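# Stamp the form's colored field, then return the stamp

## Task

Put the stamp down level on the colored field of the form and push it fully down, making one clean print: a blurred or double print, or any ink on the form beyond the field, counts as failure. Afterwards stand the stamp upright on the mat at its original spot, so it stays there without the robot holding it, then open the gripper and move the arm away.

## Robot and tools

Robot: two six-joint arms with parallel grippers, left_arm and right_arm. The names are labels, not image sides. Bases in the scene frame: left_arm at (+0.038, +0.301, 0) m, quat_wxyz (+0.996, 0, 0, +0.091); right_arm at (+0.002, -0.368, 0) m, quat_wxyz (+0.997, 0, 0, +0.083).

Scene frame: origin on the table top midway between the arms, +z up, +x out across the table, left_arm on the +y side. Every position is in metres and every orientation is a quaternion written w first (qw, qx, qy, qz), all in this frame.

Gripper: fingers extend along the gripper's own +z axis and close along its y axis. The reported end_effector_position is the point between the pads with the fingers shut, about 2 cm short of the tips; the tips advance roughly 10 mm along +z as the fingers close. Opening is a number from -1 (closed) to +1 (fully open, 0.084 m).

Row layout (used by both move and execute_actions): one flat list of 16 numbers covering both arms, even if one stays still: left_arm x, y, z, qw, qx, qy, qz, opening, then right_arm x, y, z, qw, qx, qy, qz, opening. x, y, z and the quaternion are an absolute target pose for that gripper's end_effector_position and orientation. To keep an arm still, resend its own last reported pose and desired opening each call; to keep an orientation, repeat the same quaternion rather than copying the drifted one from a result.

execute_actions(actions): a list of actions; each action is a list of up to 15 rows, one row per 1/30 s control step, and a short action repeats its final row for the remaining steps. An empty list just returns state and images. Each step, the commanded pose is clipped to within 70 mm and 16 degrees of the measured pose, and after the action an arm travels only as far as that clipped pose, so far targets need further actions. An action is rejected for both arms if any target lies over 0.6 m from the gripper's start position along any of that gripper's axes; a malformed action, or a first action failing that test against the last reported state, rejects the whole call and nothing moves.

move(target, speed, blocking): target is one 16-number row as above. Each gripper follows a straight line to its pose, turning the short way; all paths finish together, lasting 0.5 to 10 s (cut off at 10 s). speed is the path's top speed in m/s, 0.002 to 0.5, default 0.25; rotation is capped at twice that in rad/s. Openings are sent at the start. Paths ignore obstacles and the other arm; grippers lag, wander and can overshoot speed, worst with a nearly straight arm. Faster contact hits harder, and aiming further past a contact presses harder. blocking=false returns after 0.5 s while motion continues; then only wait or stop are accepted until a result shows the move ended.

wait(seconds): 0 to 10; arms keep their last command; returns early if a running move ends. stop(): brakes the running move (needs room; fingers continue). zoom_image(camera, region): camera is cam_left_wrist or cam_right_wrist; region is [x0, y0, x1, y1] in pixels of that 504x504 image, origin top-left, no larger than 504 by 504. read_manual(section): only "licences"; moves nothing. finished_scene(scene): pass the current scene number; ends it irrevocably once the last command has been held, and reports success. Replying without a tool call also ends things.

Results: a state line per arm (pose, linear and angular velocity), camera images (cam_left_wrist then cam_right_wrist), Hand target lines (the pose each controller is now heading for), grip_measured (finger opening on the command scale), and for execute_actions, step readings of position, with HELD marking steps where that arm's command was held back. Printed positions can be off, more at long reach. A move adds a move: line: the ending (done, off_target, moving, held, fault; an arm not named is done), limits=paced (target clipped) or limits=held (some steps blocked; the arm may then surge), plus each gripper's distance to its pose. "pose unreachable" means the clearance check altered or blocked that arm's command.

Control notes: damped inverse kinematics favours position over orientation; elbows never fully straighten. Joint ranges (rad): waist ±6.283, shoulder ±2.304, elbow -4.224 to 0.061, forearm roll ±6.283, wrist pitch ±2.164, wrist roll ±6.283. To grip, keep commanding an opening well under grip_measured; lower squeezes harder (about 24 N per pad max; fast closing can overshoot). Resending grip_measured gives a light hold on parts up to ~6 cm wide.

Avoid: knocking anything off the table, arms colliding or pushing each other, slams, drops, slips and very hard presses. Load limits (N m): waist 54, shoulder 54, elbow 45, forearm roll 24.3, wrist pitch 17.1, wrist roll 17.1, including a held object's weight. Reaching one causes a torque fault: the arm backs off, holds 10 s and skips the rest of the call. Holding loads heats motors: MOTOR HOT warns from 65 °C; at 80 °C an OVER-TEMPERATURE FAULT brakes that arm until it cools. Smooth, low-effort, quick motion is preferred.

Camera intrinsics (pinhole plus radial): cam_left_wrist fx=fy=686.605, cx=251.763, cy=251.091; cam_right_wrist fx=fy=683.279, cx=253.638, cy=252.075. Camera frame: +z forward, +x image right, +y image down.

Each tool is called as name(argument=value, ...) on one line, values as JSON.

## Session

execute_actions(actions=[])

Scene clock: 0.00 s.
left_arm: end_effector_position=(+0.2960, -0.2776, +0.1469) grip_measured=+1.00 end_effector_quat_wxyz=(-0.425, +0.704, +0.559, -0.110) end_effector_velocity=(+0.000, +0.001, -0.000) end_effector_angular_velocity=(+0.002, +0.000, -0.000) | right_arm: end_effector_position=(+0.2505, -0.6846, +0.3195) grip_measured=+1.00 end_effector_quat_wxyz=(+0.124, +0.574, +0.778, -0.225) end_effector_velocity=(+0.000, +0.000, -0.001) end_effector_angular_velocity=(+0.001, +0.002, +0.001)
Joint positions: left_arm=[-1.217 -1.361 -2.259 -0.31  -1.759 -2.295  0.084] | right_arm=[-0.806  0.173 -0.56  -0.825 -0.632 -1.855  0.084]
Joint velocities: left_arm=[ 0.    -0.     0.001  0.001 -0.001 -0.     0.   ] | right_arm=[ 0.    -0.002  0.    -0.001  0.001  0.    -0.   ]
Hand target (left_arm): +0.296, -0.278, +0.147; -0.425, +0.704, +0.559, -0.110
Hand target (right_arm): +0.251, -0.685, +0.320; +0.124, +0.574, +0.778, -0.225

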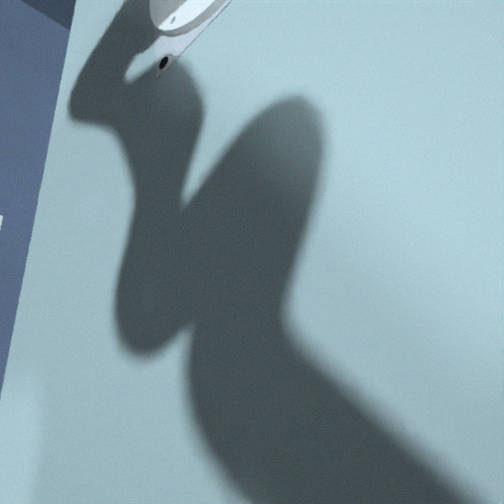

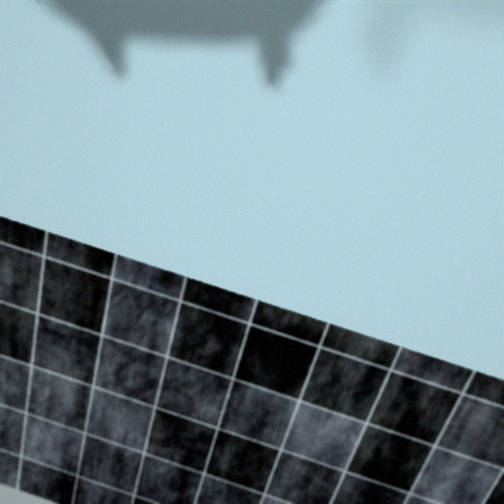

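move(target=[0.38,0.1,0.42,0,0.707,0.707,0,1,0.2505,-0.6846,0.3195,0.124,0.574,0.778,-0.225,1], speed=0.35)

move(target=[0.45,0.15,0.42,0,0.707,0.707,0,1,0.35,-0.25,0.42,0,1,0,0,1], speed=0.4)

Scene clock: 5.57 s.
left_arm: end_effector_position=(+0.3785, +0.1007, +0.4196) grip_measured=+1.00 end_effector_quat_wxyz=(-0.001, +0.707, +0.707, +0.002) end_effector_velocity=(+0.001, +0.001, +0.002) end_effector_angular_velocity=(-0.003, -0.003, +0.001) | right_arm: end_effector_position=(+0.2505, -0.6846, +0.3195) grip_measured=+1.00 end_effector_quat_wxyz=(+0.124, +0.574, +0.778, -0.225) end_effector_velocity=(+0.000, -0.000, -0.001) end_effector_angular_velocity=(+0.001, +0.001, -0.000)
Joint positions: left_arm=[-0.717  0.122 -0.917  0.005 -1.039 -2.107  0.084] | right_arm=[-0.806  0.173 -0.56  -0.825 -0.632 -1.855  0.084]
Joint velocities: left_arm=[ 0.004  0.004 -0.001 -0.002 -0.001  0.004  0.   ] | right_arm=[-0.    -0.002 -0.    -0.     0.     0.    -0.   ]
Hand target (left_arm): +0.379, +0.101, +0.420; -0.001, +0.707, +0.707, +0.002
Hand target (right_arm): +0.251, -0.685, +0.320; +0.124, +0.574, +0.778, -0.225
Off the commanded pose (left_arm): 0.002 m, 0 deg.
Off the commanded pose (right_arm): 0.000 m, 0 deg.
move: done; limits=paced

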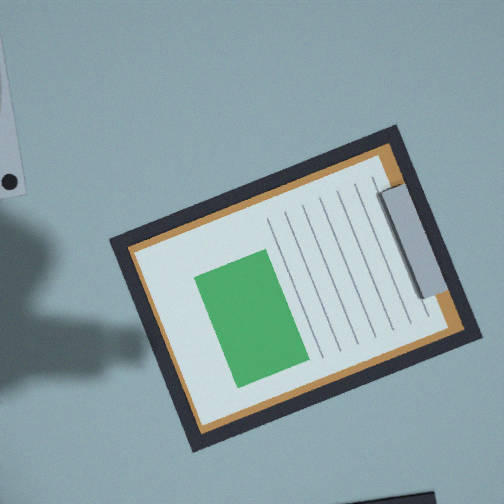

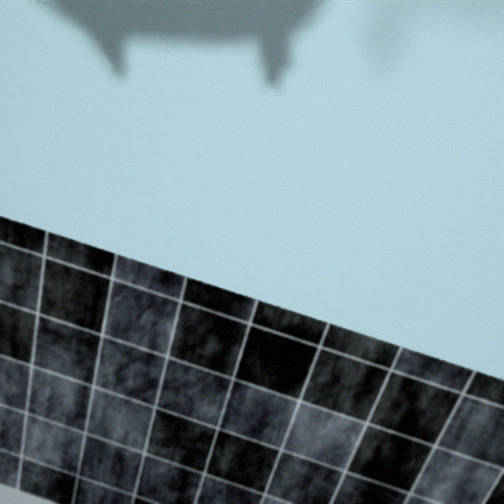

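Scene clock: 8.57 s.
left_arm: end_effector_position=(+0.4498, +0.1503, +0.4201) grip_measured=+1.00 end_effector_quat_wxyz=(-0.000, +0.707, +0.707, +0.000) end_effector_velocity=(-0.000, -0.000, -0.000) end_effector_angular_velocity=(-0.000, +0.001, +0.000) | right_arm: end_effector_position=(+0.3496, -0.2499, +0.4198) grip_measured=+1.00 end_effector_quat_wxyz=(-0.001, +1.000, +0.001, +0.000) end_effector_velocity=(+0.001, +0.001, +0.001) end_effector_angular_velocity=(-0.003, -0.006, -0.007)
Joint positions: left_arm=[-0.534  0.009 -1.024  0.001 -1.033 -1.923  0.084] | right_arm=[ 0.159  0.2   -0.85   0.002 -1.049  0.323  0.084]
Joint velocities: left_arm=[-0.    -0.    -0.    -0.001 -0.001  0.     0.   ] | right_arm=[ 0.006  0.    -0.003 -0.006  0.001  0.016 -0.   ]
Hand target (left_arm): +0.450, +0.150, +0.420; -0.000, +0.707, +0.707, +0.000
Hand target (right_arm): +0.350, -0.250, +0.420; -0.001, +1.000, +0.000, +0.000
Off the commanded pose (left_arm): 0.000 m, 0 deg.
Off the commanded pose (right_arm): 0.000 m, 0 deg.
move: done

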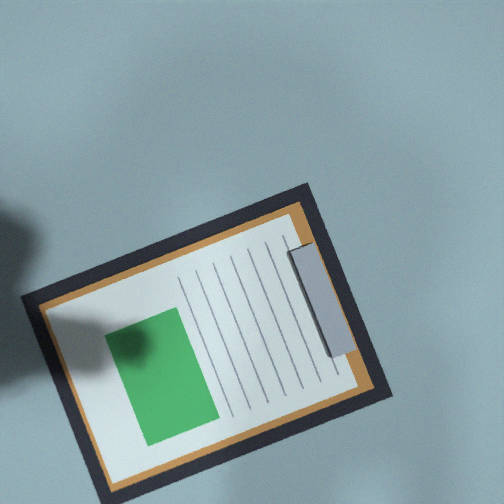

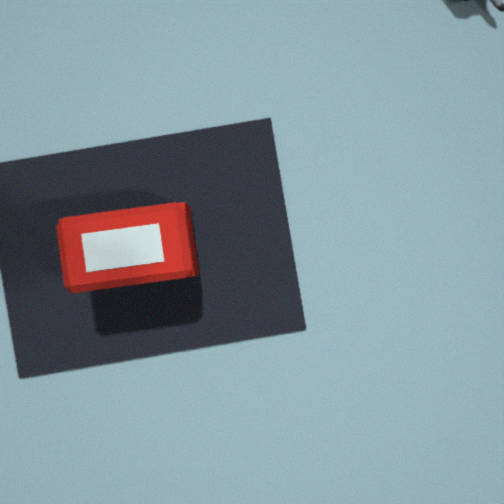

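move(target=[0.425,-0.1436,0.25,0,0.653,0.758,0,1,0.3,-0.40,0.3,0,1,0,0,1], speed=0.4)

Scene clock: 16.63 s.
left_arm: end_effector_position=(+0.4263, -0.1441, +0.2505) grip_measured=+1.00 end_effector_quat_wxyz=(+0.001, +0.653, +0.758, -0.001) end_effector_velocity=(-0.000, -0.002, -0.002) end_effector_angular_velocity=(+0.002, +0.002, +0.000) | right_arm: end_effector_position=(+0.3004, -0.3999, +0.3000) grip_measured=+1.00 end_effector_quat_wxyz=(+0.000, +1.000, +0.000, -0.000) end_effector_velocity=(-0.000, -0.001, -0.001) end_effector_angular_velocity=(+0.001, +0.000, -0.000)
Joint positions: left_arm=[-1.035 -0.511 -1.261 -0.002 -0.749 -2.57   0.084] | right_arm=[-0.273  0.28  -0.508 -0.001 -0.787 -0.107  0.084]
Joint velocities: left_arm=[-0.003 -0.007 -0.005 -0.    -0.001 -0.003 -0.   ] | right_arm=[-0.003 -0.001  0.001  0.001  0.001 -0.004 -0.   ]
Hand target (left_arm): +0.426, -0.144, +0.250; +0.001, +0.653, +0.757, -0.001
Hand target (right_arm): +0.300, -0.400, +0.300; +0.000, +1.000, +0.000, -0.000
Off the commanded pose (left_arm): 0.001 m, 0 deg.
Off the commanded pose (right_arm): 0.000 m, 0 deg.
move: done; limits=paced

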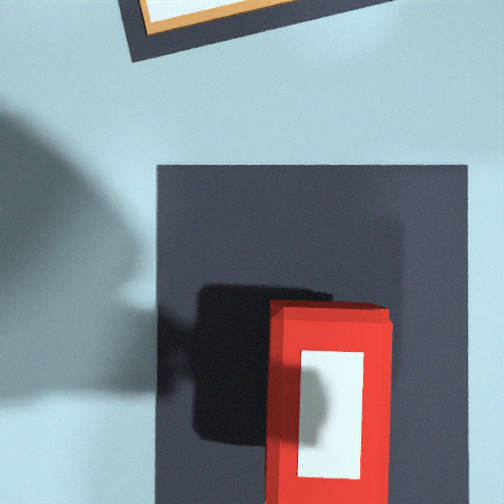

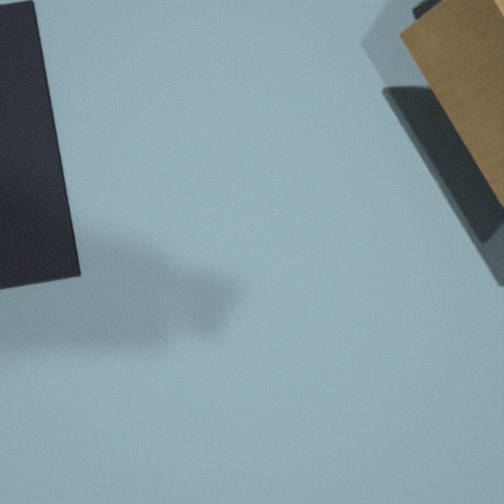

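move(target=[0.4202,-0.1401,0.16,0,0.6626,0.749,0,1,0.3,-0.40,0.3,0,1,0,0,1], speed=0.25)

Scene clock: 21.20 s.
left_arm: end_effector_position=(+0.4204, -0.1405, +0.1603) grip_measured=+1.00 end_effector_quat_wxyz=(+0.000, +0.663, +0.749, -0.000) end_effector_velocity=(-0.000, +0.000, -0.002) end_effector_angular_velocity=(+0.002, +0.001, -0.001) | right_arm: end_effector_position=(+0.3000, -0.4000, +0.3000) grip_measured=+1.00 end_effector_quat_wxyz=(+0.000, +1.000, +0.000, -0.000) end_effector_velocity=(+0.000, -0.000, +0.000) end_effector_angular_velocity=(-0.000, -0.001, +0.000)
Joint positions: left_arm=[-1.039 -0.622 -1.196 -0.001 -0.574 -2.549  0.084] | right_arm=[-0.274  0.281 -0.507  0.    -0.788 -0.108  0.084]
Joint velocities: left_arm=[-0.    -0.004  0.     0.     0.002  0.     0.   ] | right_arm=[-0.     0.    -0.001 -0.     0.    -0.    -0.   ]
Hand target (left_arm): +0.420, -0.140, +0.160; -0.000, +0.663, +0.749, -0.000
Hand target (right_arm): +0.300, -0.400, +0.300; +0.000, +1.000, +0.000, -0.000
Off the commanded pose (left_arm): 0.001 m, 0 deg.
Off the commanded pose (right_arm): 0.000 m, 0 deg.
move: done

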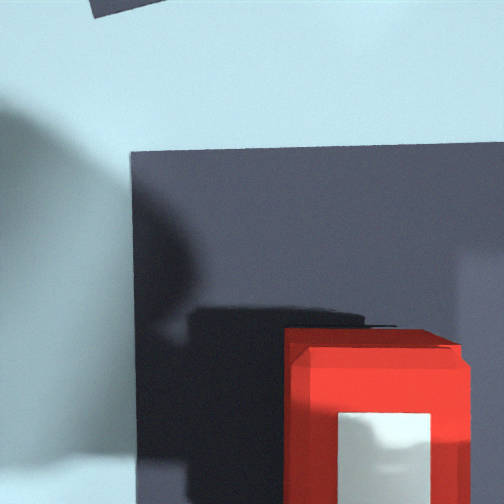

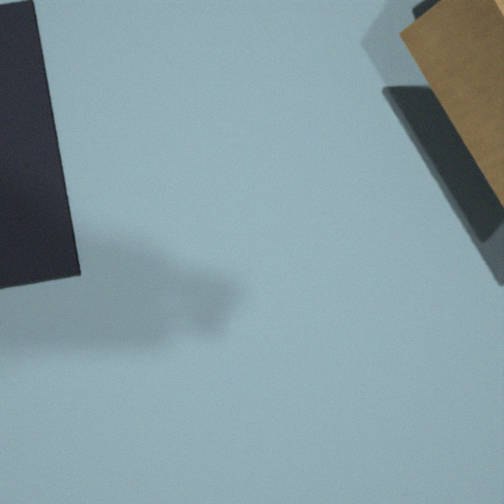

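move(target=[0.4202,-0.1401,0.092,0,0.6626,0.749,0,1,0.45,-0.40,0.2,0.2706,-0.653,-0.653,-0.2706,1], speed=0.15)

Scene clock: 29.83 s.
left_arm: end_effector_position=(+0.4203, -0.1403, +0.0920) grip_measured=+1.00 end_effector_quat_wxyz=(+0.000, +0.663, +0.749, -0.000) end_effector_velocity=(+0.000, +0.000, -0.000) end_effector_angular_velocity=(-0.000, +0.000, +0.002) | right_arm: end_effector_position=(+0.4502, -0.3998, +0.2003) grip_measured=+1.00 end_effector_quat_wxyz=(-0.271, +0.653, +0.653, +0.271) end_effector_velocity=(+0.000, +0.000, -0.001) end_effector_angular_velocity=(+0.005, -0.001, +0.006)
Joint positions: left_arm=[-1.039 -0.737 -1.193 -0.001 -0.456 -2.549  0.084] | right_arm=[-0.596 -0.502 -0.905  0.865 -1.007 -2.706  0.084]
Joint velocities: left_arm=[ 0.001 -0.     0.    -0.001  0.001  0.     0.   ] | right_arm=[ 0.    -0.005 -0.004 -0.001 -0.005 -0.006 -0.   ]
Hand target (left_arm): +0.420, -0.140, +0.092; -0.000, +0.663, +0.749, -0.000
Hand target (right_arm): +0.450, -0.400, +0.200; -0.271, +0.653, +0.653, +0.271
Off the commanded pose (left_arm): 0.000 m, 0 deg.
Off the commanded pose (right_arm): 0.000 m, 0 deg.
move: done

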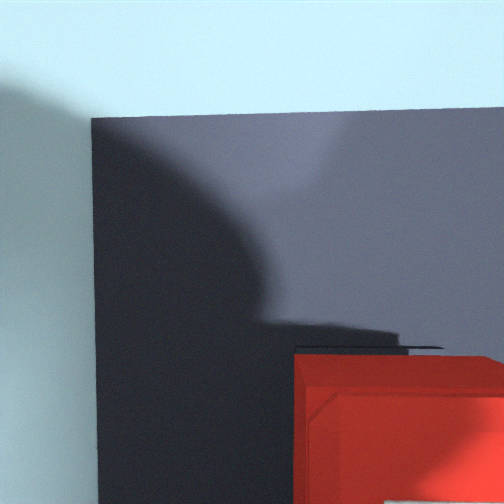

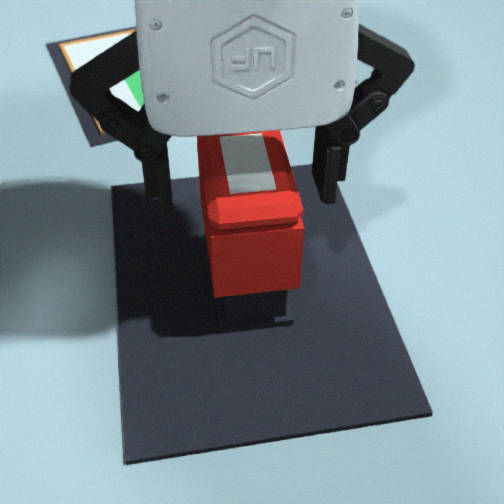

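execute_actions(actions=[[[0.4203,-0.1413,0.088,0,0.6626,0.749,0,0.8,0.45,-0.40,0.2,0.2706,-0.653,-0.653,-0.2706,1],[0.4203,-0.1413,0.088,0,0.6626,0.749,0,0.7,0.45,-0.40,0.2,0.2706,-0.653,-0.653,-0.2706,1],[0.4203,-0.1413,0.088,0,0.6626,0.749,0,0.6,0.45,-0.40,0.2,0.2706,-0.653,-0.653,-0.2706,1],[0.4203,-0.1413,0.088,0,0.6626,0.749,0,0.5,0.45,-0.40,0.2,0.2706,-0.653,-0.653,-0.2706,1],[0.4203,-0.1413,0.088,0,0.6626,0.749,0,0.4,0.45,-0.40,0.2,0.2706,-0.653,-0.653,-0.2706,1]],[[0.4203,-0.1413,0.088,0,0.6626,0.749,0,0.35,0.45,-0.40,0.2,0.2706,-0.653,-0.653,-0.2706,1],[0.4203,-0.1413,0.088,0,0.6626,0.749,0,0.3,0.45,-0.40,0.2,0.2706,-0.653,-0.653,-0.2706,1],[0.4203,-0.1413,0.088,0,0.6626,0.749,0,0.25,0.45,-0.40,0.2,0.2706,-0.653,-0.653,-0.2706,1],[0.4203,-0.1413,0.088,0,0.6626,0.749,0,0.2,0.45,-0.40,0.2,0.2706,-0.653,-0.653,-0.2706,1],[0.4203,-0.1413,0.088,0,0.6626,0.749,0,0.15,0.45,-0.40,0.2,0.2706,-0.653,-0.653,-0.2706,1],[0.4203,-0.1413,0.088,0,0.6626,0.749,0,0.1,0.45,-0.40,0.2,0.2706,-0.653,-0.653,-0.2706,1],[0.4203,-0.1413,0.088,0,0.6626,0.749,0,0.05,0.45,-0.40,0.2,0.2706,-0.653,-0.653,-0.2706,1],[0.4203,-0.1413,0.088,0,0.6626,0.749,0,0.0,0.45,-0.40,0.2,0.2706,-0.653,-0.653,-0.2706,1],[0.4203,-0.1413,0.088,0,0.6626,0.749,0,-0.1,0.45,-0.40,0.2,0.2706,-0.653,-0.653,-0.2706,1],[0.4203,-0.1413,0.088,0,0.6626,0.749,0,-0.3,0.45,-0.40,0.2,0.2706,-0.653,-0.653,-0.2706,1],[0.4203,-0.1413,0.088,0,0.6626,0.749,0,-0.6,0.45,-0.40,0.2,0.2706,-0.653,-0.653,-0.2706,1],[0.4203,-0.1413,0.088,0,0.6626,0.749,0,-0.9,0.45,-0.40,0.2,0.2706,-0.653,-0.653,-0.2706,1]]])

Scene clock: 37.73 s.
left_arm: end_effector_position=(+0.4204, -0.1414, +0.0881) grip_measured=+0.14 end_effector_quat_wxyz=(+0.000, +0.663, +0.749, -0.000) end_effector_velocity=(-0.001, +0.001, -0.001) end_effector_angular_velocity=(+0.002, +0.002, -0.001) | right_arm: end_effector_position=(+0.4500, -0.4000, +0.2000) grip_measured=+1.00 end_effector_quat_wxyz=(-0.271, +0.653, +0.653, +0.271) end_effector_velocity=(-0.000, +0.000, -0.001) end_effector_angular_velocity=(+0.001, +0.002, -0.001)
Joint positions: left_arm=[-1.04  -0.745 -1.197  0.    -0.451 -2.551  0.05 ] | right_arm=[-0.596 -0.502 -0.905  0.865 -1.007 -2.706  0.084]
Joint velocities: left_arm=[-0.001  0.     0.003 -0.    -0.    -0.     0.   ] | right_arm=[-0.    -0.003 -0.     0.001 -0.     0.    -0.   ]
Hand target (left_arm): +0.420, -0.141, +0.088; +0.000, +0.663, +0.749, -0.000
Hand target (right_arm): +0.450, -0.400, +0.200; -0.271, +0.653, +0.653, +0.271
Off the commanded pose (left_arm): 0.000 m, 0 deg.
Off the commanded pose (right_arm): 0.000 m, 0 deg.
Step readings (end_effector_position; steps 1 to 15: 1st action; 16 to 30: 2nd action):
0: left_arm (+0.4203, -0.1403, +0.0919) | right_arm (+0.4503, -0.3998, +0.2002)
1: left_arm (+0.4203, -0.1403, +0.0919) | right_arm (+0.4503, -0.3998, +0.2002)
2: left_arm (+0.4204, -0.1406, +0.0914) | right_arm (+0.4502, -0.3999, +0.2002)
4: left_arm (+0.4203, -0.1409, +0.0897) | right_arm (+0.4501, -0.3999, +0.2001)
8: left_arm (+0.4202, -0.1412, +0.0883) | right_arm (+0.4500, -0.4000, +0.2000)
15: left_arm (+0.4203, -0.1413, +0.0880) | right_arm (+0.4500, -0.4000, +0.2000)
16: left_arm (+0.4203, -0.1413, +0.0880) | right_arm (+0.4500, -0.4000, +0.2000)
17: left_arm (+0.4203, -0.1413, +0.0880) | right_arm (+0.4500, -0.4000, +0.2000)
19: left_arm (+0.4203, -0.1413, +0.0880) | right_arm (+0.4500, -0.4000, +0.2000)
23: left_arm (+0.4204, -0.1414, +0.0881) | right_arm (+0.4500, -0.4000, +0.2000)
30: end_effector_position above

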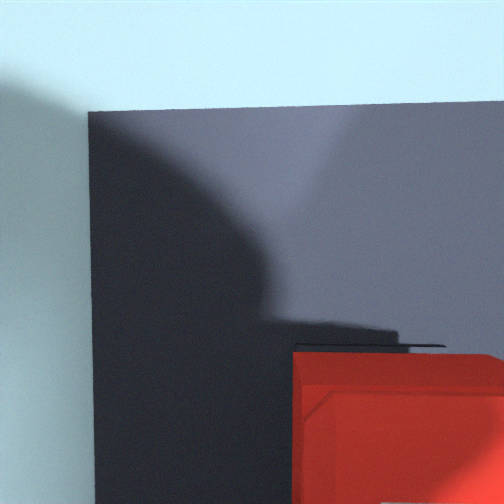

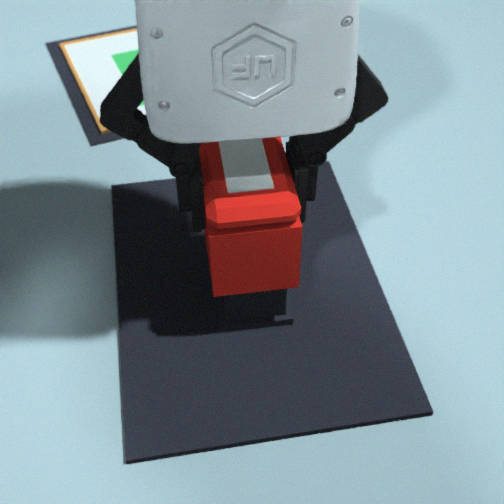

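move(target=[0.4203,-0.1413,0.14,0,0.6626,0.749,0,-1,0.45,-0.40,0.2,0.2706,-0.653,-0.653,-0.2706,1], speed=0.15)

move(target=[0.347,0.113,0.13,0,0.565,0.825,0,-1,0.40,-0.25,0.22,0.2706,-0.653,-0.653,-0.2706,1], speed=0.25)

Scene clock: 43.13 s.
left_arm: end_effector_position=(+0.4201, -0.1411, +0.1397) grip_measured=+0.14 end_effector_quat_wxyz=(-0.000, +0.663, +0.749, +0.000) end_effector_velocity=(+0.000, -0.001, +0.003) end_effector_angular_velocity=(-0.002, -0.001, +0.001) | right_arm: end_effector_position=(+0.4500, -0.4000, +0.2000) grip_measured=+1.00 end_effector_quat_wxyz=(-0.271, +0.653, +0.653, +0.271) end_effector_velocity=(+0.000, -0.000, -0.000) end_effector_angular_velocity=(-0.000, +0.000, +0.000)
Joint positions: left_arm=[-1.04  -0.656 -1.194  0.    -0.539 -2.551  0.05 ] | right_arm=[-0.596 -0.502 -0.905  0.865 -1.007 -2.706  0.084]
Joint velocities: left_arm=[ 0.     0.004 -0.001 -0.001 -0.003 -0.    -0.   ] | right_arm=[ 0.    -0.001 -0.001 -0.     0.     0.    -0.   ]
Hand target (left_arm): +0.420, -0.141, +0.140; +0.000, +0.663, +0.749, +0.000
Hand target (right_arm): +0.450, -0.400, +0.200; -0.271, +0.653, +0.653, +0.271
Off the commanded pose (left_arm): 0.000 m, 0 deg.
Off the commanded pose (right_arm): 0.000 m, 0 deg.
move: done

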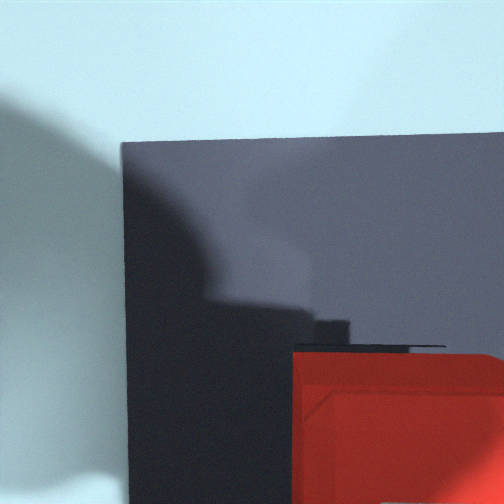

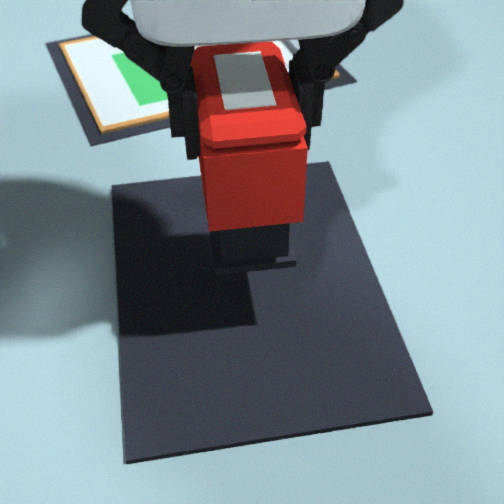

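Scene clock: 44.77 s.
left_arm: end_effector_position=(+0.3466, +0.1126, +0.1294) grip_measured=+0.14 end_effector_quat_wxyz=(-0.000, +0.565, +0.825, +0.000) end_effector_velocity=(-0.001, +0.002, +0.000) end_effector_angular_velocity=(-0.001, +0.001, +0.001) | right_arm: end_effector_position=(+0.4000, -0.2499, +0.2199) grip_measured=+1.00 end_effector_quat_wxyz=(-0.271, +0.653, +0.653, +0.271) end_effector_velocity=(-0.000, +0.001, +0.000) end_effector_angular_velocity=(+0.000, -0.000, -0.000)
Joint positions: left_arm=[-0.731 -0.257 -0.54   0.002 -0.283 -2.491  0.05 ] | right_arm=[-0.304 -0.287 -0.649  1.118 -0.894 -2.676  0.084]
Joint velocities: left_arm=[ 0.005  0.004  0.005 -0.004  0.001  0.009  0.   ] | right_arm=[ 0.002  0.002  0.002  0.002  0.001  0.    -0.   ]
Hand target (left_arm): +0.346, +0.113, +0.129; -0.000, +0.565, +0.825, +0.000
Hand target (right_arm): +0.400, -0.250, +0.220; -0.271, +0.653, +0.653, +0.271
Off the commanded pose (left_arm): 0.001 m, 0 deg.
Off the commanded pose (right_arm): 0.000 m, 0 deg.
move: done

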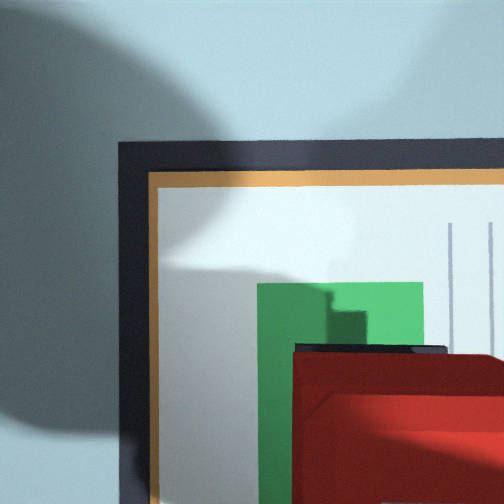

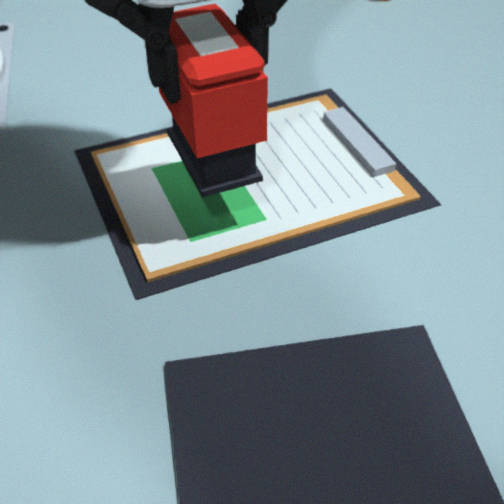

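move(target=[0.3414,0.1205,0.097,0,0.565,0.825,0,-1,0.40,-0.25,0.22,0.2706,-0.653,-0.653,-0.2706,1], speed=0.06)

zoom_image(camera="cam_right_wrist", region=[120,100,300,280])

Scene clock: 50.37 s.
left_arm: end_effector_position=(+0.3415, +0.1203, +0.0971) grip_measured=+0.14 end_effector_quat_wxyz=(+0.000, +0.565, +0.825, -0.000) end_effector_velocity=(-0.001, +0.001, -0.002) end_effector_angular_velocity=(+0.000, +0.001, +0.001) | right_arm: end_effector_position=(+0.4000, -0.2500, +0.2200) grip_measured=+1.00 end_effector_quat_wxyz=(-0.271, +0.653, +0.653, +0.271) end_effector_velocity=(-0.001, +0.000, -0.000) end_effector_angular_velocity=(+0.000, +0.002, +0.000)
Joint positions: left_arm=[-0.719 -0.333 -0.519 -0.001 -0.186 -2.477  0.05 ] | right_arm=[-0.304 -0.287 -0.649  1.117 -0.894 -2.674  0.084]
Joint velocities: left_arm=[ 0.001 -0.005  0.002 -0.002  0.006  0.002 -0.   ] | right_arm=[ 0.    -0.     0.001 -0.    -0.    -0.     0.   ]
Hand target (left_arm): +0.341, +0.120, +0.097; +0.000, +0.565, +0.825, -0.000
Hand target (right_arm): +0.400, -0.250, +0.220; -0.271, +0.653, +0.653, +0.271
Off the commanded pose (left_arm): 0.000 m, 0 deg.
Off the commanded pose (right_arm): 0.000 m, 0 deg.
move: done

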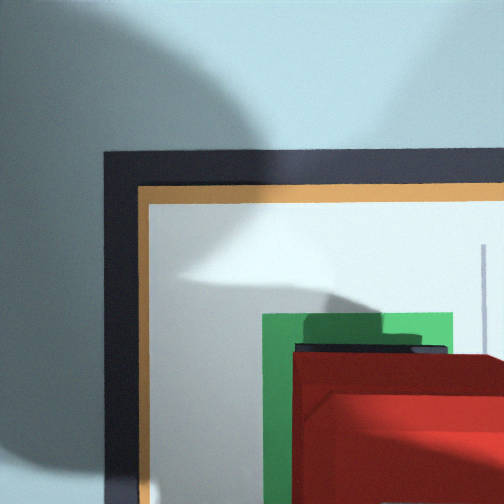

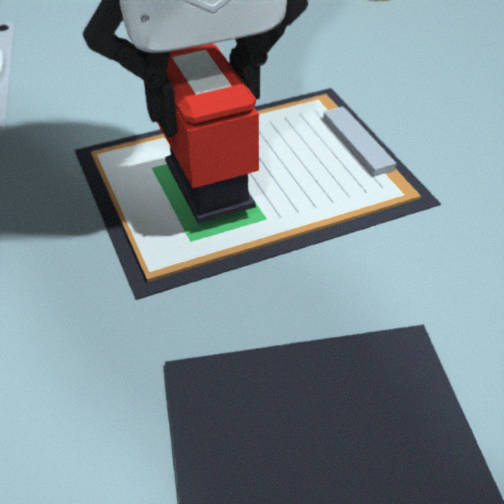

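Region (120, 100, 300, 280) of cam_right_wrist's 504x504 image, scaled by 2.800, with more detail than that image has.

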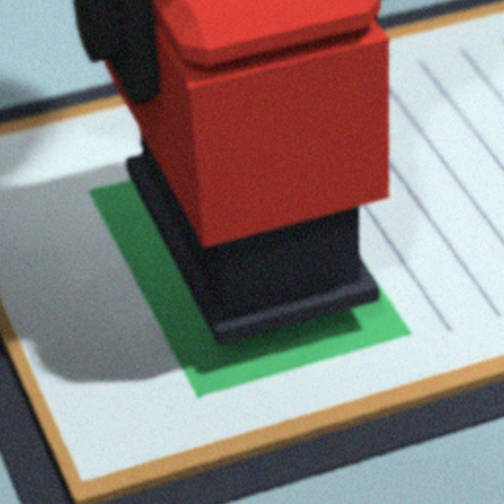

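move(target=[0.3405,0.1201,0.091,0,0.565,0.825,0,-1,0.40,-0.25,0.22,0.2706,-0.653,-0.653,-0.2706,1], speed=0.03)

zoom_image(camera="cam_right_wrist", region=[120,100,300,280])

Scene clock: 56.87 s.
left_arm: end_effector_position=(+0.3405, +0.1201, +0.0911) grip_measured=+0.14 end_effector_quat_wxyz=(-0.000, +0.565, +0.825, -0.000) end_effector_velocity=(-0.000, -0.000, -0.002) end_effector_angular_velocity=(-0.000, -0.001, +0.001) | right_arm: end_effector_position=(+0.4000, -0.2500, +0.2200) grip_measured=+1.00 end_effector_quat_wxyz=(-0.271, +0.653, +0.653, +0.271) end_effector_velocity=(-0.000, +0.000, +0.000) end_effector_angular_velocity=(+0.000, -0.000, +0.000)
Joint positions: left_arm=[-0.722 -0.35  -0.519 -0.    -0.169 -2.479  0.05 ] | right_arm=[-0.304 -0.287 -0.649  1.117 -0.894 -2.674  0.084]
Joint velocities: left_arm=[-0.    -0.004  0.     0.001  0.005 -0.002 -0.   ] | right_arm=[-0.     0.001  0.001  0.    -0.    -0.    -0.   ]
Hand target (left_arm): +0.341, +0.120, +0.091; +0.000, +0.565, +0.825, -0.000
Hand target (right_arm): +0.400, -0.250, +0.220; -0.271, +0.653, +0.653, +0.271
Off the commanded pose (left_arm): 0.000 m, 0 deg.
Off the commanded pose (right_arm): 0.000 m, 0 deg.
move: done

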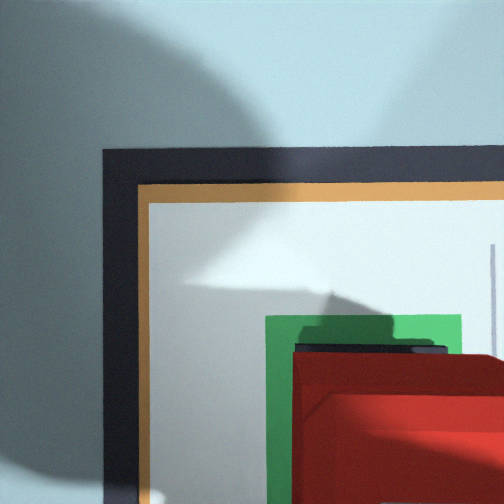

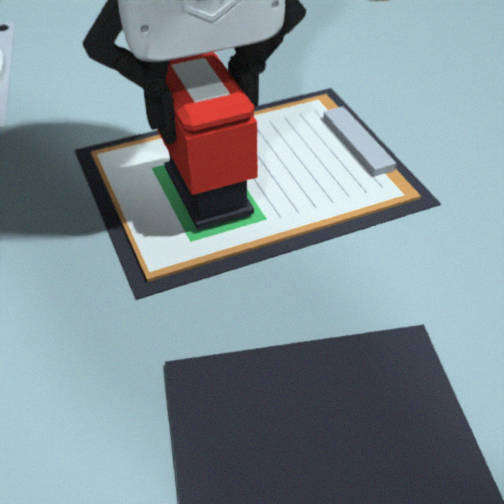

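Region (120, 100, 300, 280) of cam_right_wrist's 504x504 image, scaled by 2.800, with more detail than that image has.

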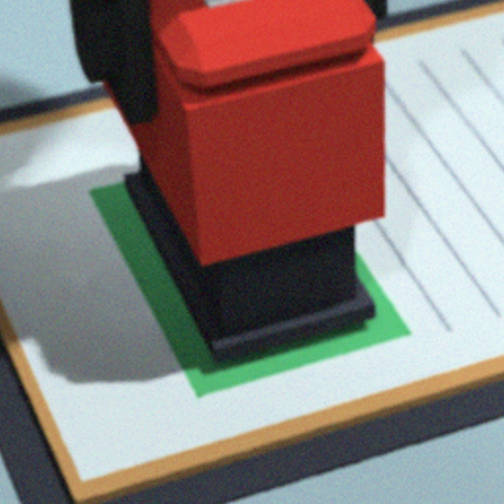

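move(target=[0.3405,0.1201,0.063,0,0.565,0.825,0,-1,0.40,-0.25,0.22,0.2706,-0.653,-0.653,-0.2706,1], speed=0.03)

move(target=[0.3405,0.1201,0.056,0,0.565,0.825,0,-1,0.40,-0.25,0.22,0.2706,-0.653,-0.653,-0.2706,1], speed=0.02)

zoom_image(camera="cam_right_wrist", region=[120,100,300,280])

Scene clock: 60.23 s.
left_arm: end_effector_position=(+0.3406, +0.1200, +0.0631) grip_measured=+0.14 end_effector_quat_wxyz=(+0.000, +0.565, +0.825, -0.000) end_effector_velocity=(-0.001, +0.000, -0.002) end_effector_angular_velocity=(+0.001, +0.001, +0.000) | right_arm: end_effector_position=(+0.4000, -0.2500, +0.2200) grip_measured=+1.00 end_effector_quat_wxyz=(-0.271, +0.653, +0.653, +0.271) end_effector_velocity=(+0.000, -0.000, -0.000) end_effector_angular_velocity=(-0.001, -0.000, +0.001)
Joint positions: left_arm=[-0.722 -0.434 -0.528 -0.002 -0.093 -2.478  0.05 ] | right_arm=[-0.304 -0.287 -0.649  1.117 -0.894 -2.674  0.084]
Joint velocities: left_arm=[ 0.    -0.004  0.    -0.001  0.003  0.001  0.   ] | right_arm=[ 0.    -0.001 -0.001 -0.001  0.     0.     0.   ]
Hand target (left_arm): +0.341, +0.120, +0.063; +0.000, +0.565, +0.825, -0.000
Hand target (right_arm): +0.400, -0.250, +0.220; -0.271, +0.653, +0.653, +0.271
Off the commanded pose (left_arm): 0.000 m, 0 deg.
Off the commanded pose (right_arm): 0.000 m, 0 deg.
move: done

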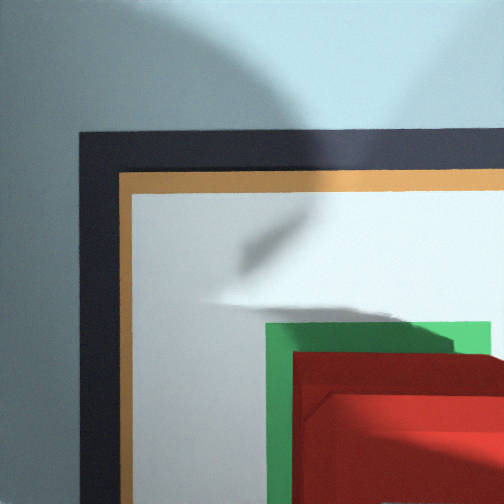

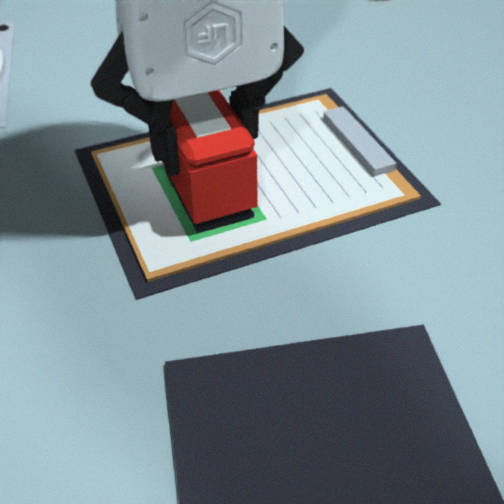

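Scene clock: 60.97 s.
left_arm: end_effector_position=(+0.3408, +0.1198, +0.0562) grip_measured=+0.13 end_effector_quat_wxyz=(+0.001, +0.565, +0.825, -0.000) end_effector_velocity=(+0.001, -0.000, -0.001) end_effector_angular_velocity=(-0.001, -0.002, +0.000) | right_arm: end_effector_position=(+0.4000, -0.2500, +0.2200) grip_measured=+1.00 end_effector_quat_wxyz=(-0.271, +0.653, +0.653, +0.271) end_effector_velocity=(-0.000, -0.000, -0.000) end_effector_angular_velocity=(-0.000, +0.000, -0.001)
Joint positions: left_arm=[-0.722 -0.456 -0.531 -0.001 -0.074 -2.479  0.05 ] | right_arm=[-0.304 -0.287 -0.649  1.117 -0.894 -2.674  0.084]
Joint velocities: left_arm=[ 0.001 -0.005 -0.003  0.002  0.004 -0.001 -0.   ] | right_arm=[-0.  0.  0.  0.  0.  0. -0.]
Hand target (left_arm): +0.341, +0.120, +0.056; +0.000, +0.565, +0.825, -0.000
Hand target (right_arm): +0.400, -0.250, +0.220; -0.271, +0.653, +0.653, +0.271
Off the commanded pose (left_arm): 0.000 m, 0 deg.
Off the commanded pose (right_arm): 0.000 m, 0 deg.
move: done

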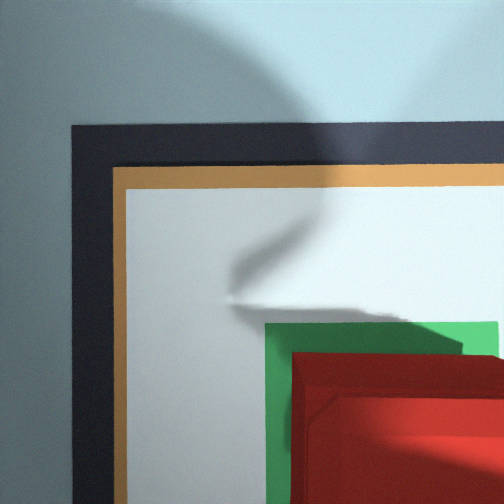

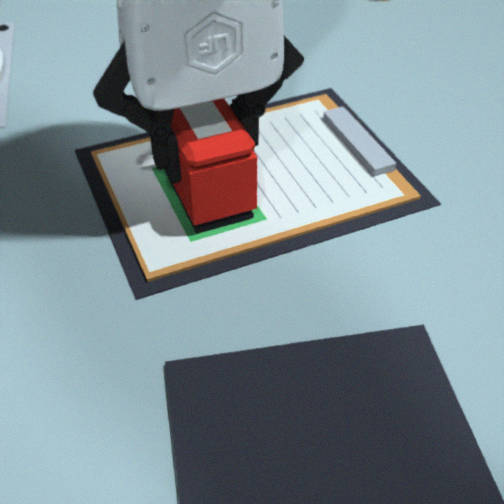

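Region (120, 100, 300, 280) of cam_right_wrist's 504x504 image, scaled by 2.800, with more detail than that image has.

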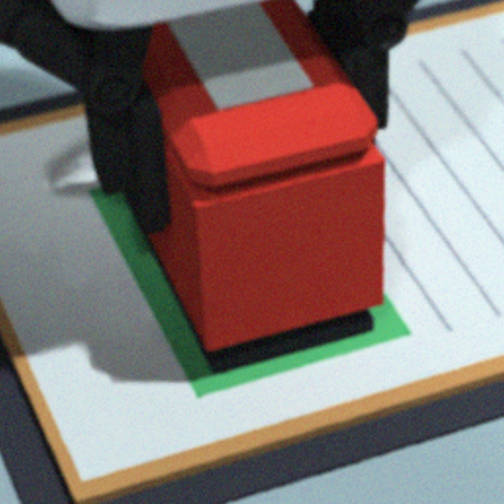

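move(target=[0.3405,0.1201,0.14,0,0.565,0.825,0,-1,0.33,-0.36,0.28,0.2706,-0.653,-0.653,-0.2706,1], speed=0.07)

Scene clock: 64.93 s.
left_arm: end_effector_position=(+0.3403, +0.1204, +0.1400) grip_measured=+0.13 end_effector_quat_wxyz=(-0.000, +0.565, +0.825, +0.000) end_effector_velocity=(+0.001, -0.001, +0.001) end_effector_angular_velocity=(-0.001, -0.002, -0.000) | right_arm: end_effector_position=(+0.3299, -0.3601, +0.2797) grip_measured=+1.00 end_effector_quat_wxyz=(-0.271, +0.653, +0.653, +0.270) end_effector_velocity=(-0.001, -0.001, +0.001) end_effector_angular_velocity=(+0.001, +0.000, +0.001)
Joint positions: left_arm=[-0.722 -0.21  -0.516  0.002 -0.307 -2.482  0.05 ] | right_arm=[-0.633 -0.076 -0.581  0.793 -1.087 -2.631  0.084]
Joint velocities: left_arm=[-0.001  0.003 -0.002 -0.    -0.002  0.     0.   ] | right_arm=[-0.004  0.001 -0.    -0.004 -0.004 -0.001 -0.   ]
Hand target (left_arm): +0.340, +0.120, +0.140; -0.000, +0.565, +0.825, +0.000
Hand target (right_arm): +0.330, -0.360, +0.280; -0.271, +0.653, +0.653, +0.270
Off the commanded pose (left_arm): 0.000 m, 0 deg.
Off the commanded pose (right_arm): 0.000 m, 0 deg.
move: done

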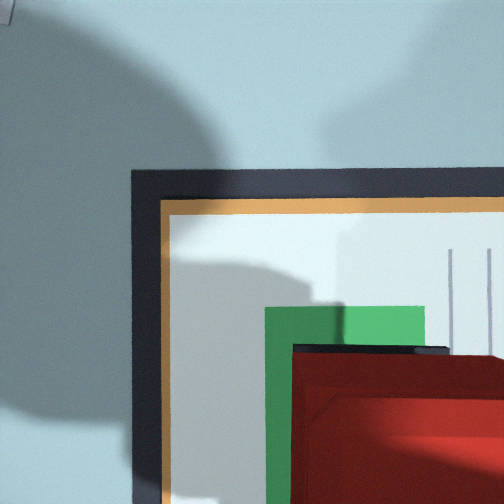

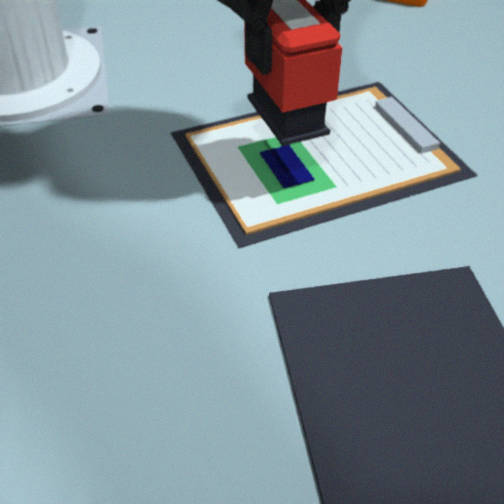

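Printed. Return it.

move(target=[0.4203,-0.1413,0.135,0,0.6626,0.749,0,-1,0.28,-0.42,0.28,0.2706,-0.653,-0.653,-0.2706,1], speed=0.25)

move(target=[0.4203,-0.1413,0.081,0,0.6626,0.749,0,-1,0.28,-0.42,0.28,0.2706,-0.653,-0.653,-0.2706,1], speed=0.06)

execute_actions(actions=[[[0.4203,-0.1413,0.081,0,0.6626,0.749,0,0.05,0.28,-0.42,0.28,0.2706,-0.653,-0.653,-0.2706,1],[0.4203,-0.1413,0.081,0,0.6626,0.749,0,0.1,0.28,-0.42,0.28,0.2706,-0.653,-0.653,-0.2706,1],[0.4203,-0.1413,0.081,0,0.6626,0.749,0,0.15,0.28,-0.42,0.28,0.2706,-0.653,-0.653,-0.2706,1],[0.4203,-0.1413,0.081,0,0.6626,0.749,0,0.2,0.28,-0.42,0.28,0.2706,-0.653,-0.653,-0.2706,1],[0.4203,-0.1413,0.081,0,0.6626,0.749,0,0.25,0.28,-0.42,0.28,0.2706,-0.653,-0.653,-0.2706,1],[0.4203,-0.1413,0.081,0,0.6626,0.749,0,0.3,0.28,-0.42,0.28,0.2706,-0.653,-0.653,-0.2706,1],[0.4203,-0.1413,0.081,0,0.6626,0.749,0,0.4,0.28,-0.42,0.28,0.2706,-0.653,-0.653,-0.2706,1],[0.4203,-0.1413,0.081,0,0.6626,0.749,0,0.6,0.28,-0.42,0.28,0.2706,-0.653,-0.653,-0.2706,1],[0.4203,-0.1413,0.081,0,0.6626,0.749,0,0.8,0.28,-0.42,0.28,0.2706,-0.653,-0.653,-0.2706,1]]])

move(target=[0.4203,-0.1413,0.25,0,0.6626,0.749,0,1,0.28,-0.42,0.28,0.2706,-0.653,-0.653,-0.2706,1], speed=0.25)

Scene clock: 74.87 s.
left_arm: end_effector_position=(+0.4208, -0.1410, +0.1356) grip_measured=+0.13 end_effector_quat_wxyz=(+0.000, +0.662, +0.749, -0.000) end_effector_velocity=(+0.000, -0.001, -0.001) end_effector_angular_velocity=(+0.002, +0.001, -0.003) | right_arm: end_effector_position=(+0.2800, -0.4201, +0.2799) grip_measured=+1.00 end_effector_quat_wxyz=(-0.271, +0.653, +0.653, +0.270) end_effector_velocity=(-0.001, -0.000, +0.000) end_effector_angular_velocity=(-0.000, +0.000, -0.000)
Joint positions: left_arm=[-1.039 -0.663 -1.194 -0.001 -0.531 -2.55   0.05 ] | right_arm=[-0.847 -0.053 -0.557  0.644 -1.155 -2.719  0.084]
Joint velocities: left_arm=[-0.001 -0.005 -0.006  0.001 -0.003  0.    -0.   ] | right_arm=[-0.001  0.001  0.001 -0.001 -0.    -0.     0.   ]
Hand target (left_arm): +0.421, -0.141, +0.136; +0.000, +0.663, +0.749, -0.000
Hand target (right_arm): +0.280, -0.420, +0.280; -0.271, +0.653, +0.653, +0.270
Off the commanded pose (left_arm): 0.001 m, 0 deg.
Off the commanded pose (right_arm): 0.000 m, 0 deg.
move: done

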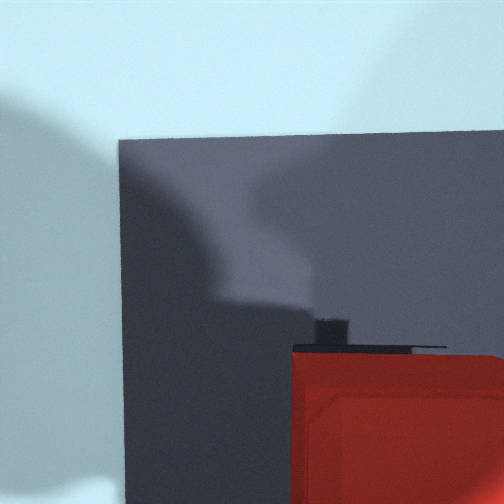

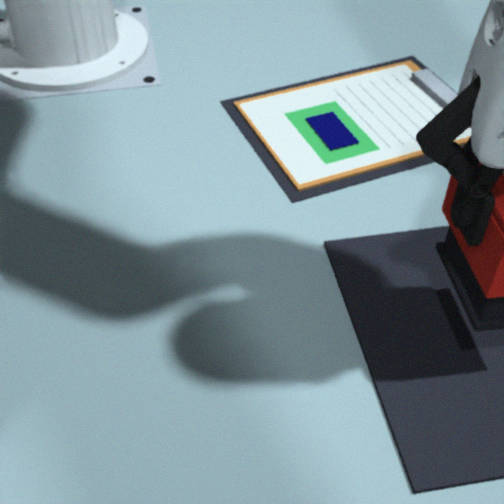

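Scene clock: 76.17 s.
left_arm: end_effector_position=(+0.4203, -0.1413, +0.0813) grip_measured=+0.13 end_effector_quat_wxyz=(-0.000, +0.663, +0.749, -0.000) end_effector_velocity=(-0.000, -0.000, -0.003) end_effector_angular_velocity=(-0.001, -0.001, +0.000) | right_arm: end_effector_position=(+0.2800, -0.4200, +0.2800) grip_measured=+1.00 end_effector_quat_wxyz=(-0.271, +0.653, +0.653, +0.271) end_effector_velocity=(+0.000, +0.000, +0.000) end_effector_angular_velocity=(-0.000, -0.001, -0.000)
Joint positions: left_arm=[-1.04  -0.758 -1.198 -0.    -0.441 -2.55   0.05 ] | right_arm=[-0.847 -0.053 -0.557  0.644 -1.155 -2.719  0.084]
Joint velocities: left_arm=[-0.    -0.005  0.    -0.     0.006 -0.    -0.   ] | right_arm=[ 0.     0.001 -0.     0.001 -0.     0.     0.   ]
Hand target (left_arm): +0.420, -0.141, +0.081; -0.000, +0.663, +0.749, -0.000
Hand target (right_arm): +0.280, -0.420, +0.280; -0.271, +0.653, +0.653, +0.271
Off the commanded pose (left_arm): 0.000 m, 0 deg.
Off the commanded pose (right_arm): 0.000 m, 0 deg.
move: done

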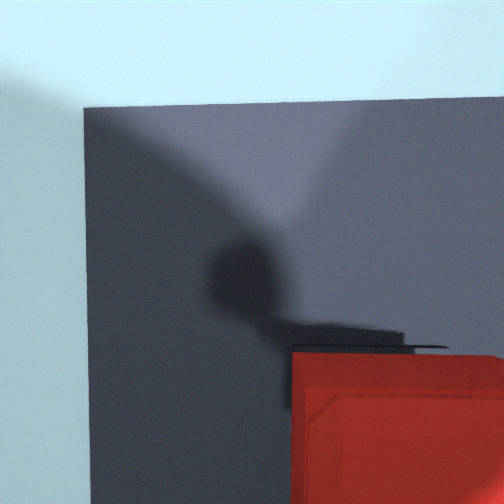

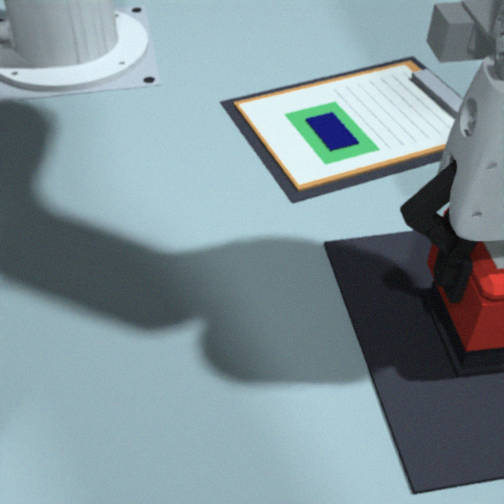

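Scene clock: 76.67 s.
left_arm: end_effector_position=(+0.4204, -0.1414, +0.0810) grip_measured=+0.79 end_effector_quat_wxyz=(+0.000, +0.663, +0.749, -0.000) end_effector_velocity=(-0.001, +0.001, +0.000) end_effector_angular_velocity=(+0.002, +0.002, +0.000) | right_arm: end_effector_position=(+0.2800, -0.4200, +0.2800) grip_measured=+1.00 end_effector_quat_wxyz=(-0.271, +0.653, +0.653, +0.271) end_effector_velocity=(-0.000, +0.000, +0.000) end_effector_angular_velocity=(+0.002, +0.001, +0.001)
Joint positions: left_arm=[-1.04  -0.758 -1.198  0.    -0.439 -2.551  0.076] | right_arm=[-0.847 -0.053 -0.557  0.644 -1.155 -2.719  0.084]
Joint velocities: left_arm=[-0.     0.001  0.001 -0.    -0.003 -0.     0.006] | right_arm=[-0.     0.     0.001 -0.    -0.001 -0.    -0.   ]
Hand target (left_arm): +0.420, -0.141, +0.081; +0.000, +0.663, +0.749, +0.000
Hand target (right_arm): +0.280, -0.420, +0.280; -0.271, +0.653, +0.653, +0.271
Off the commanded pose (left_arm): 0.000 m, 0 deg.
Off the commanded pose (right_arm): 0.000 m, 0 deg.
Step readings (end_effector_position):
0: left_arm (+0.4203, -0.1413, +0.0813) | right_arm (+0.2800, -0.4200, +0.2800)
1: left_arm (+0.4203, -0.1413, +0.0812) | right_arm (+0.2800, -0.4200, +0.2800)
2: left_arm (+0.4203, -0.1413, +0.0812) | right_arm (+0.2800, -0.4200, +0.2800)
4: left_arm (+0.4203, -0.1413, +0.0811) | right_arm (+0.2800, -0.4200, +0.2800)
8: left_arm (+0.4205, -0.1416, +0.0810) | right_arm (+0.2800, -0.4200, +0.2800)
15: end_effector_position above

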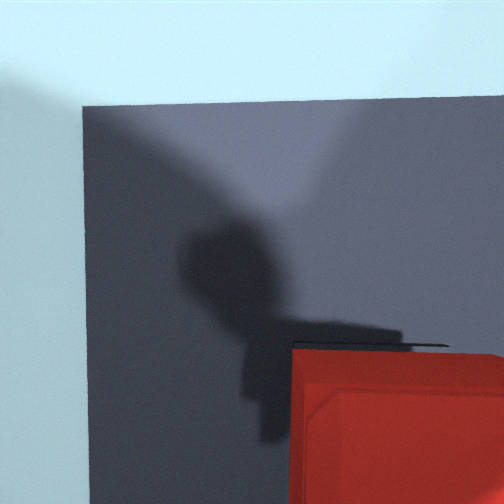

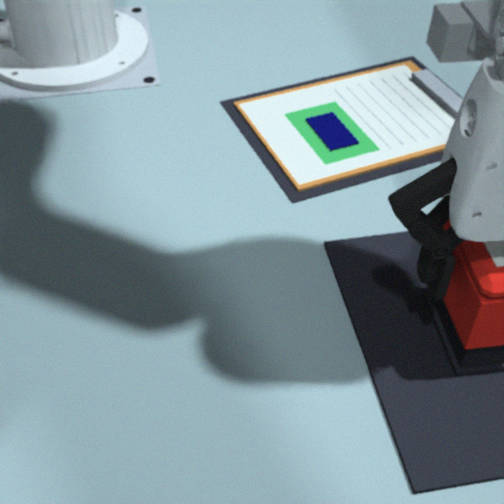

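Scene clock: 77.90 s.
left_arm: end_effector_position=(+0.4200, -0.1407, +0.2497) grip_measured=+1.00 end_effector_quat_wxyz=(-0.000, +0.662, +0.749, +0.000) end_effector_velocity=(+0.001, -0.001, +0.003) end_effector_angular_velocity=(-0.002, -0.002, -0.001) | right_arm: end_effector_position=(+0.2800, -0.4200, +0.2800) grip_measured=+1.00 end_effector_quat_wxyz=(-0.271, +0.653, +0.653, +0.271) end_effector_velocity=(-0.001, +0.001, -0.001) end_effector_angular_velocity=(+0.002, +0.002, -0.000)
Joint positions: left_arm=[-1.04  -0.498 -1.24   0.001 -0.743 -2.552  0.084] | right_arm=[-0.847 -0.053 -0.557  0.644 -1.155 -2.719  0.084]
Joint velocities: left_arm=[-0.     0.003 -0.004  0.001 -0.004  0.    -0.   ] | right_arm=[ 0.    -0.001  0.001  0.    -0.     0.    -0.   ]
Hand target (left_arm): +0.420, -0.141, +0.250; +0.000, +0.662, +0.749, +0.000
Hand target (right_arm): +0.280, -0.420, +0.280; -0.271, +0.653, +0.653, +0.271
Off the commanded pose (left_arm): 0.001 m, 0 deg.
Off the commanded pose (right_arm): 0.000 m, 0 deg.
move: done

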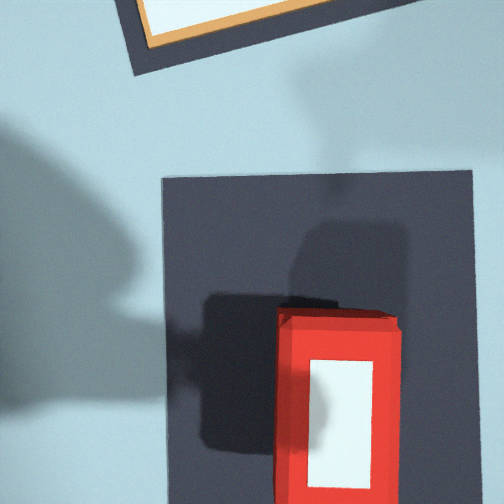

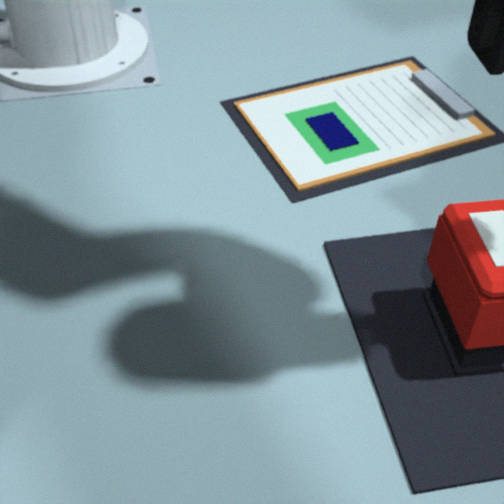

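finished_scene(scene=2)

The scene is finished: the task was done.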